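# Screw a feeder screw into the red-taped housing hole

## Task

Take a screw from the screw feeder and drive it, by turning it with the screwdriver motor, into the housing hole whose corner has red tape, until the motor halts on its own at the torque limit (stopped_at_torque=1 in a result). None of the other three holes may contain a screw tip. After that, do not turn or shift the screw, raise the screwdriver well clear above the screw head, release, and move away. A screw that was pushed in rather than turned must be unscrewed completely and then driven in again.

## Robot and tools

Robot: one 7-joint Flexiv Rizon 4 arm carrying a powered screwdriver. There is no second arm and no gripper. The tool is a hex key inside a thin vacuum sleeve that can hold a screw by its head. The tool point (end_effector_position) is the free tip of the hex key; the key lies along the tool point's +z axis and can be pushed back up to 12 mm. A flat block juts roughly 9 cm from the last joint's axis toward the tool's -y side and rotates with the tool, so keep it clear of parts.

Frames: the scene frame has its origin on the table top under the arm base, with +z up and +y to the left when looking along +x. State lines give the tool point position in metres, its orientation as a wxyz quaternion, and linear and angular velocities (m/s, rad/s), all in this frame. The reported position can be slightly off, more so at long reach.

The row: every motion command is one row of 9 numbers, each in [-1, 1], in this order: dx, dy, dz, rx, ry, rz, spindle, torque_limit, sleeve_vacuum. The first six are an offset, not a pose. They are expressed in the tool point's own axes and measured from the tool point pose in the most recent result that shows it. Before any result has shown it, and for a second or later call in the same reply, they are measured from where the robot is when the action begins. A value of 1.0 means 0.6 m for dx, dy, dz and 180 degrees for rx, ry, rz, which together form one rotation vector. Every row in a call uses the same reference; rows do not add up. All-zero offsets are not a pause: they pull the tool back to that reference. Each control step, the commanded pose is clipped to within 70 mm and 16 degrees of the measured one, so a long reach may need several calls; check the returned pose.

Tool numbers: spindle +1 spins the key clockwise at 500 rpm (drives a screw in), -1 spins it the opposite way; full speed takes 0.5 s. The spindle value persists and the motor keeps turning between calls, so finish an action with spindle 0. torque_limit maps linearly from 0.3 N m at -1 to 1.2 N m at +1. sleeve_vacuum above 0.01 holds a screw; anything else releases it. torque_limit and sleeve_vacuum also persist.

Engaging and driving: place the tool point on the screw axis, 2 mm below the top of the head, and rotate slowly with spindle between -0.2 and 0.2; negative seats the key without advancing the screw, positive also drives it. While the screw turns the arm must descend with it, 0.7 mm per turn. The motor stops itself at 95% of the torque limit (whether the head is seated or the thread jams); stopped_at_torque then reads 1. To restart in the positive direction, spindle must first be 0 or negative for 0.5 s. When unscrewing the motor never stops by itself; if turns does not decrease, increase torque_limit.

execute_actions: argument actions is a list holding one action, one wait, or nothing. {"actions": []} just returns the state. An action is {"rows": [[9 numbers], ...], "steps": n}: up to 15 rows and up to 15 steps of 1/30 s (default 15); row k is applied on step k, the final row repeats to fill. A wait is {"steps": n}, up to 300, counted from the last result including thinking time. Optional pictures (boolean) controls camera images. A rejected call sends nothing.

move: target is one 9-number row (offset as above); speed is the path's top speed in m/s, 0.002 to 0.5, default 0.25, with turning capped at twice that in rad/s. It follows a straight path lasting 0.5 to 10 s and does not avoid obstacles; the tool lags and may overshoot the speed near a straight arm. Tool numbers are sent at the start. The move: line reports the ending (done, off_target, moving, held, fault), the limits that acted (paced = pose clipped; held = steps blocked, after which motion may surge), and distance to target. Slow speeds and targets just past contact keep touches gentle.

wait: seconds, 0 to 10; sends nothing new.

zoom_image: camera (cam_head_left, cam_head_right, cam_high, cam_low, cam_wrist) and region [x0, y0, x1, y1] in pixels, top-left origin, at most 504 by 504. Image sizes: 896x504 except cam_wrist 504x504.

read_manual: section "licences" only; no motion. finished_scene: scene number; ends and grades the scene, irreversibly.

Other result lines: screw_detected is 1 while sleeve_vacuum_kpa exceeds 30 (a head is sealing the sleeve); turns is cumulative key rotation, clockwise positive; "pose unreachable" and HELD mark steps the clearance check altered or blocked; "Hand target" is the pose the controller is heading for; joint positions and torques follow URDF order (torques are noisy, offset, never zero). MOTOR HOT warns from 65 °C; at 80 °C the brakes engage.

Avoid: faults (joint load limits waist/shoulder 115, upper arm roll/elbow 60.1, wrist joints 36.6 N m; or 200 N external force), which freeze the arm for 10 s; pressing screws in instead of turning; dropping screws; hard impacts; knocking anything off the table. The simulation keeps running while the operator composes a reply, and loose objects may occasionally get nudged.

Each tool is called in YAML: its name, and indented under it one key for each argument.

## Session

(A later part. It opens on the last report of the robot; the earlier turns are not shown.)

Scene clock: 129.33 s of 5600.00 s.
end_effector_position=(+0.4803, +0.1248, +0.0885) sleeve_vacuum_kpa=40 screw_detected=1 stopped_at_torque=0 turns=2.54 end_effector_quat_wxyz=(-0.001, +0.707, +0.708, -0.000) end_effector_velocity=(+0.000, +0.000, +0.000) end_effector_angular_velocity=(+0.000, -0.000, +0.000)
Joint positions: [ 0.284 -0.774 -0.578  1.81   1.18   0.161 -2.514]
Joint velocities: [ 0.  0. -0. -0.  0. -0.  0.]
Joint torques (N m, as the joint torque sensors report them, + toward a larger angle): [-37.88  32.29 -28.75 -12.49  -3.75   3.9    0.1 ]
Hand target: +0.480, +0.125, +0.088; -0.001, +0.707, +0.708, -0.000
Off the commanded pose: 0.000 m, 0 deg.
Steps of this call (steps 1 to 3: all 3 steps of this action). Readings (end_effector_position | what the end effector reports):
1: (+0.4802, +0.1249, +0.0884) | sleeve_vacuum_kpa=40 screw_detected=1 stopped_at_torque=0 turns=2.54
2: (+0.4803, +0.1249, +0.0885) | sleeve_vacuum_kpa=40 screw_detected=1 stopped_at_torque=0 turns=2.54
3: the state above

Going in. Continue about 9 mm.

move:
  target: [0,0,0.015,0,0,0,0.48,0,1]
  speed: 0.003

zoom_image:
  camera: "cam_low"
  region: [420,215,460,255]

Scene clock: 136.23 s of 5600.00 s.
end_effector_position=(+0.4802, +0.1249, +0.0797) sleeve_vacuum_kpa=40 screw_detected=1 stopped_at_torque=1 turns=13.77 end_effector_quat_wxyz=(-0.001, +0.707, +0.708, -0.000) end_effector_velocity=(-0.000, -0.000, +0.000) end_effector_angular_velocity=(-0.000, +0.000, -0.000)
Joint positions: [ 0.295 -0.785 -0.575  1.813  1.194  0.17  -2.518]
Joint velocities: [-0.  0. -0.  0. -0. -0. -0.]
Joint torques (N m, as the joint torque sensors report them, + toward a larger angle): [-36.9   31.75 -29.29 -11.36  -3.22   4.68   0.2 ]
Hand target: +0.480, +0.125, +0.079; -0.001, +0.707, +0.708, -0.000
Off the commanded pose: 0.000 m, 0 deg.
After step 90, 0.67 s passed at rest.
move: done

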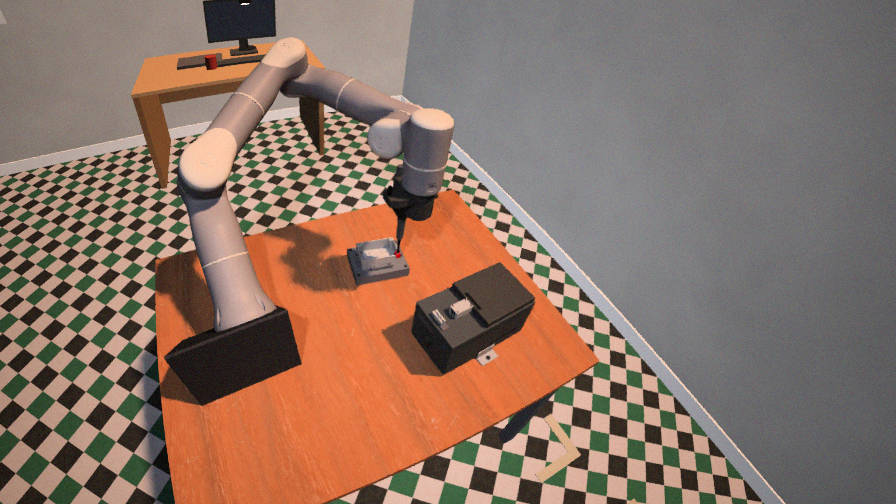

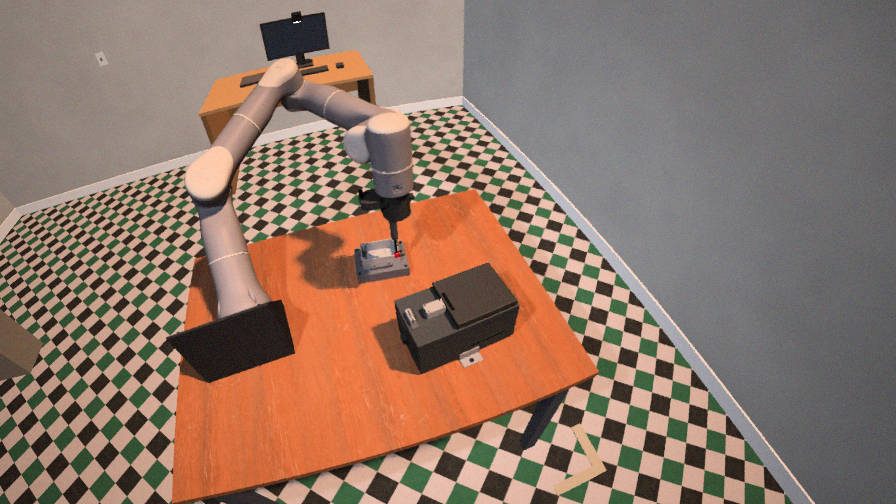

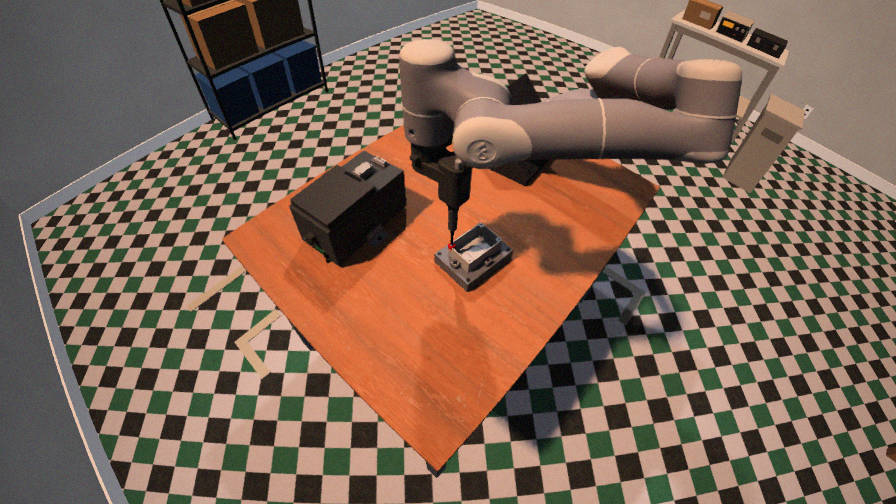

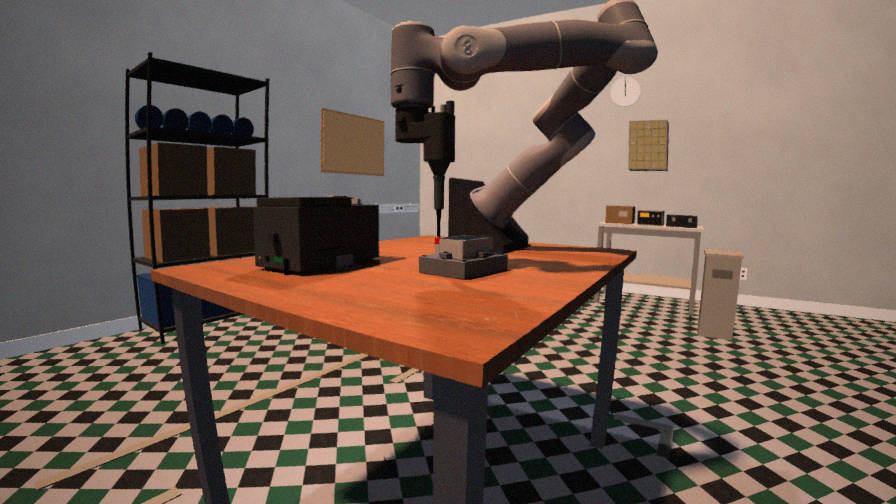

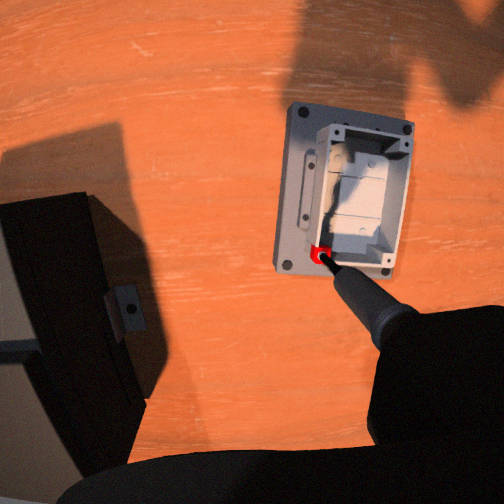

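Region (420, 215, 460, 255) of cam_low's 896x504 image, scaled by 12.600, with more detail than that image has.

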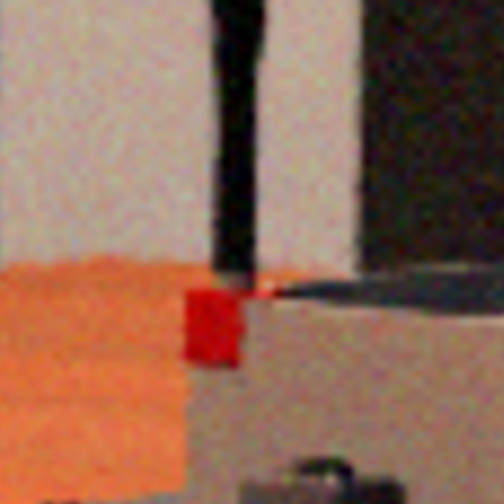

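execute_actions:
  actions:
    - {"rows":[[0,0,0,0,0,0,0,0,0]],"steps":8}
  pictures: false

move:
  target: [0,0,-0.25,0,0,0,0,0,0]
  speed: 0.12

finished_scene:
  scene: 1

Scene clock: 143.00 s of 5600.00 s.
end_effector_position=(+0.4802, +0.1249, +0.0799) sleeve_vacuum_kpa=0 screw_detected=0 stopped_at_torque=1 turns=13.77 end_effector_quat_wxyz=(-0.001, +0.707, +0.708, -0.000) end_effector_velocity=(+0.000, +0.000, +0.000) end_effector_angular_velocity=(+0.000, -0.000, +0.002)
Joint positions: [ 0.295 -0.784 -0.575  1.813  1.194  0.17  -2.518]
Joint velocities: [-0.     0.     0.    -0.     0.     0.    -0.001]
Joint torques (N m, as the joint torque sensors report them, + toward a larger angle): [-38.16  32.5  -29.15 -11.98  -3.67   3.95   0.25]
Hand target: +0.480, +0.125, +0.080; -0.001, +0.707, +0.708, -0.000
Off the commanded pose: 0.000 m, 0 deg.
Steps of this call (steps 1 to 90: nothing new was sent; then 3.50 s passed at rest; steps 91 to 98: all 8 steps of this action). Readings (end_effector_position | what the end effector reports):
91: (+0.4802, +0.1249, +0.0798) | sleeve_vacuum_kpa=0 screw_detected=0 stopped_at_torque=1 turns=13.77
92: (+0.4802, +0.1249, +0.0799) | sleeve_vacuum_kpa=0 screw_detected=0 stopped_at_torque=1 turns=13.77
94: (+0.4802, +0.1249, +0.0799) | sleeve_vacuum_kpa=0 screw_detected=0 stopped_at_torque=1 turns=13.77
98: the state above

Scene clock: 144.77 s of 5600.00 s.
end_effector_position=(+0.4802, +0.1248, +0.2302) sleeve_vacuum_kpa=0 screw_detected=0 stopped_at_torque=1 turns=13.77 end_effector_quat_wxyz=(-0.001, +0.707, +0.708, -0.000) end_effector_velocity=(-0.000, -0.000, +0.000) end_effector_angular_velocity=(-0.000, +0.000, -0.000)
Joint positions: [ 0.158 -0.662 -0.68   1.698  1.009 -0.059 -2.456]
Joint velocities: [-0.     0.    -0.     0.    -0.001  0.    -0.   ]
Joint torques (N m, as the joint torque sensors report them, + toward a larger angle): [-36.6   32.63 -28.87 -17.67  -4.     4.12   0.2 ]
Hand target: +0.480, +0.125, +0.230; -0.001, +0.707, +0.708, -0.000
Off the commanded pose: 0.001 m, 0 deg.
move: done

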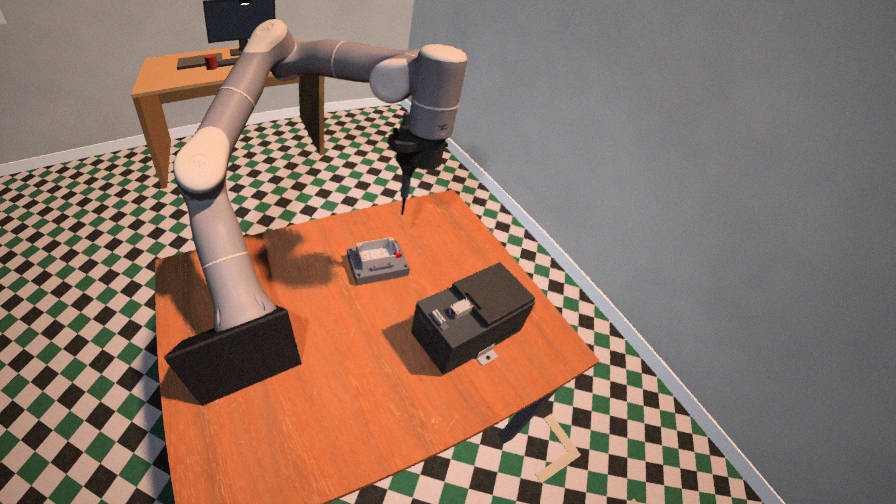

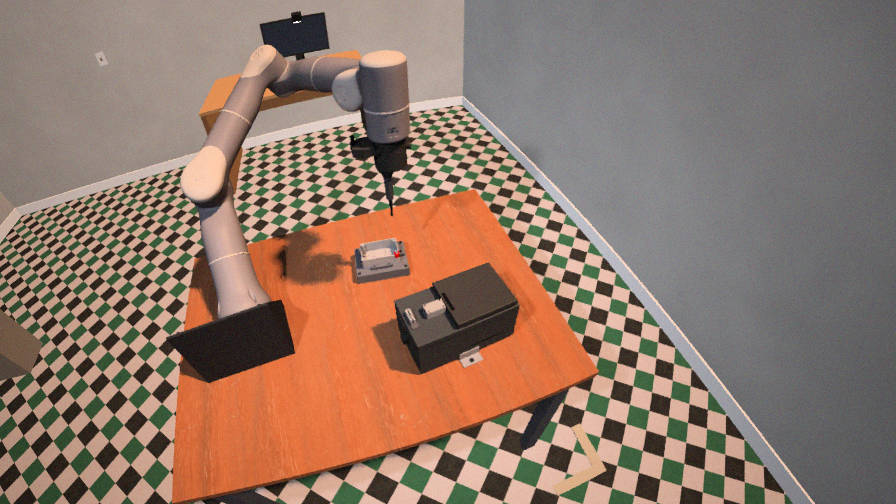

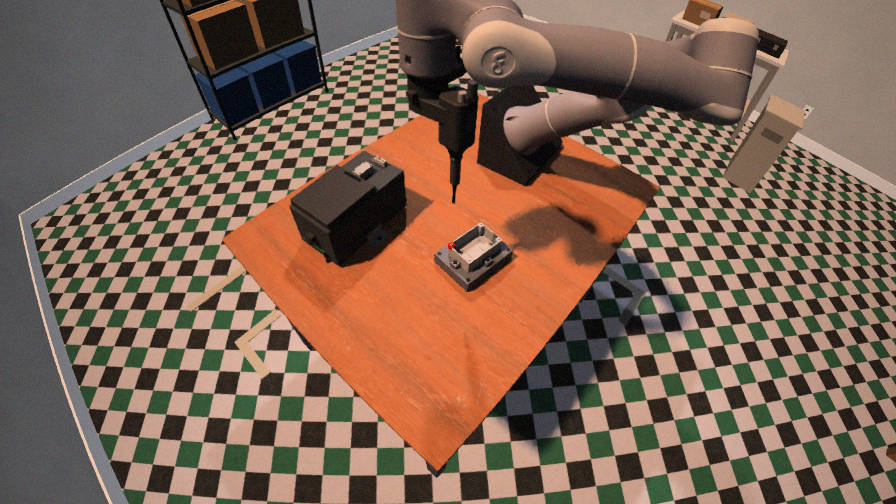

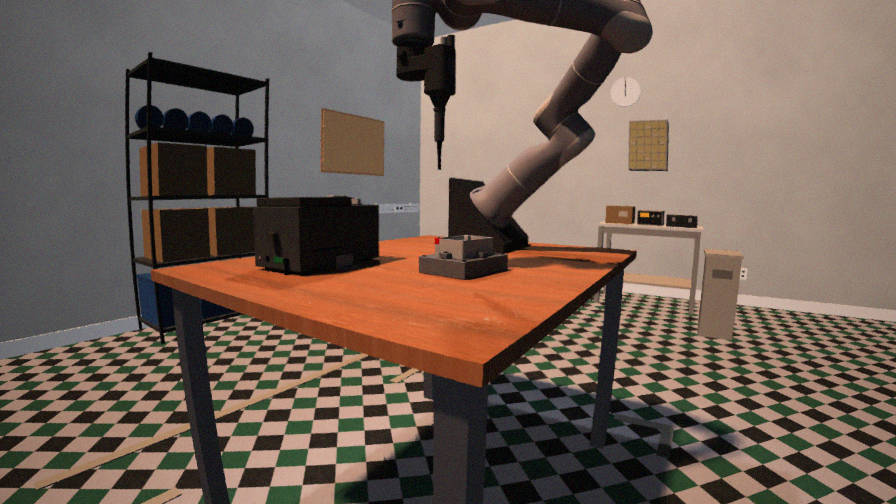

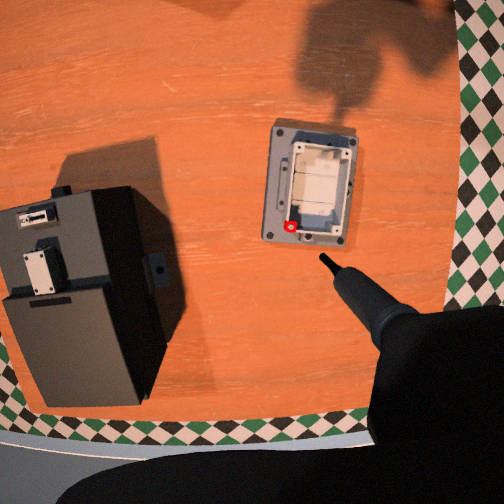

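The scene is finished: the task was done.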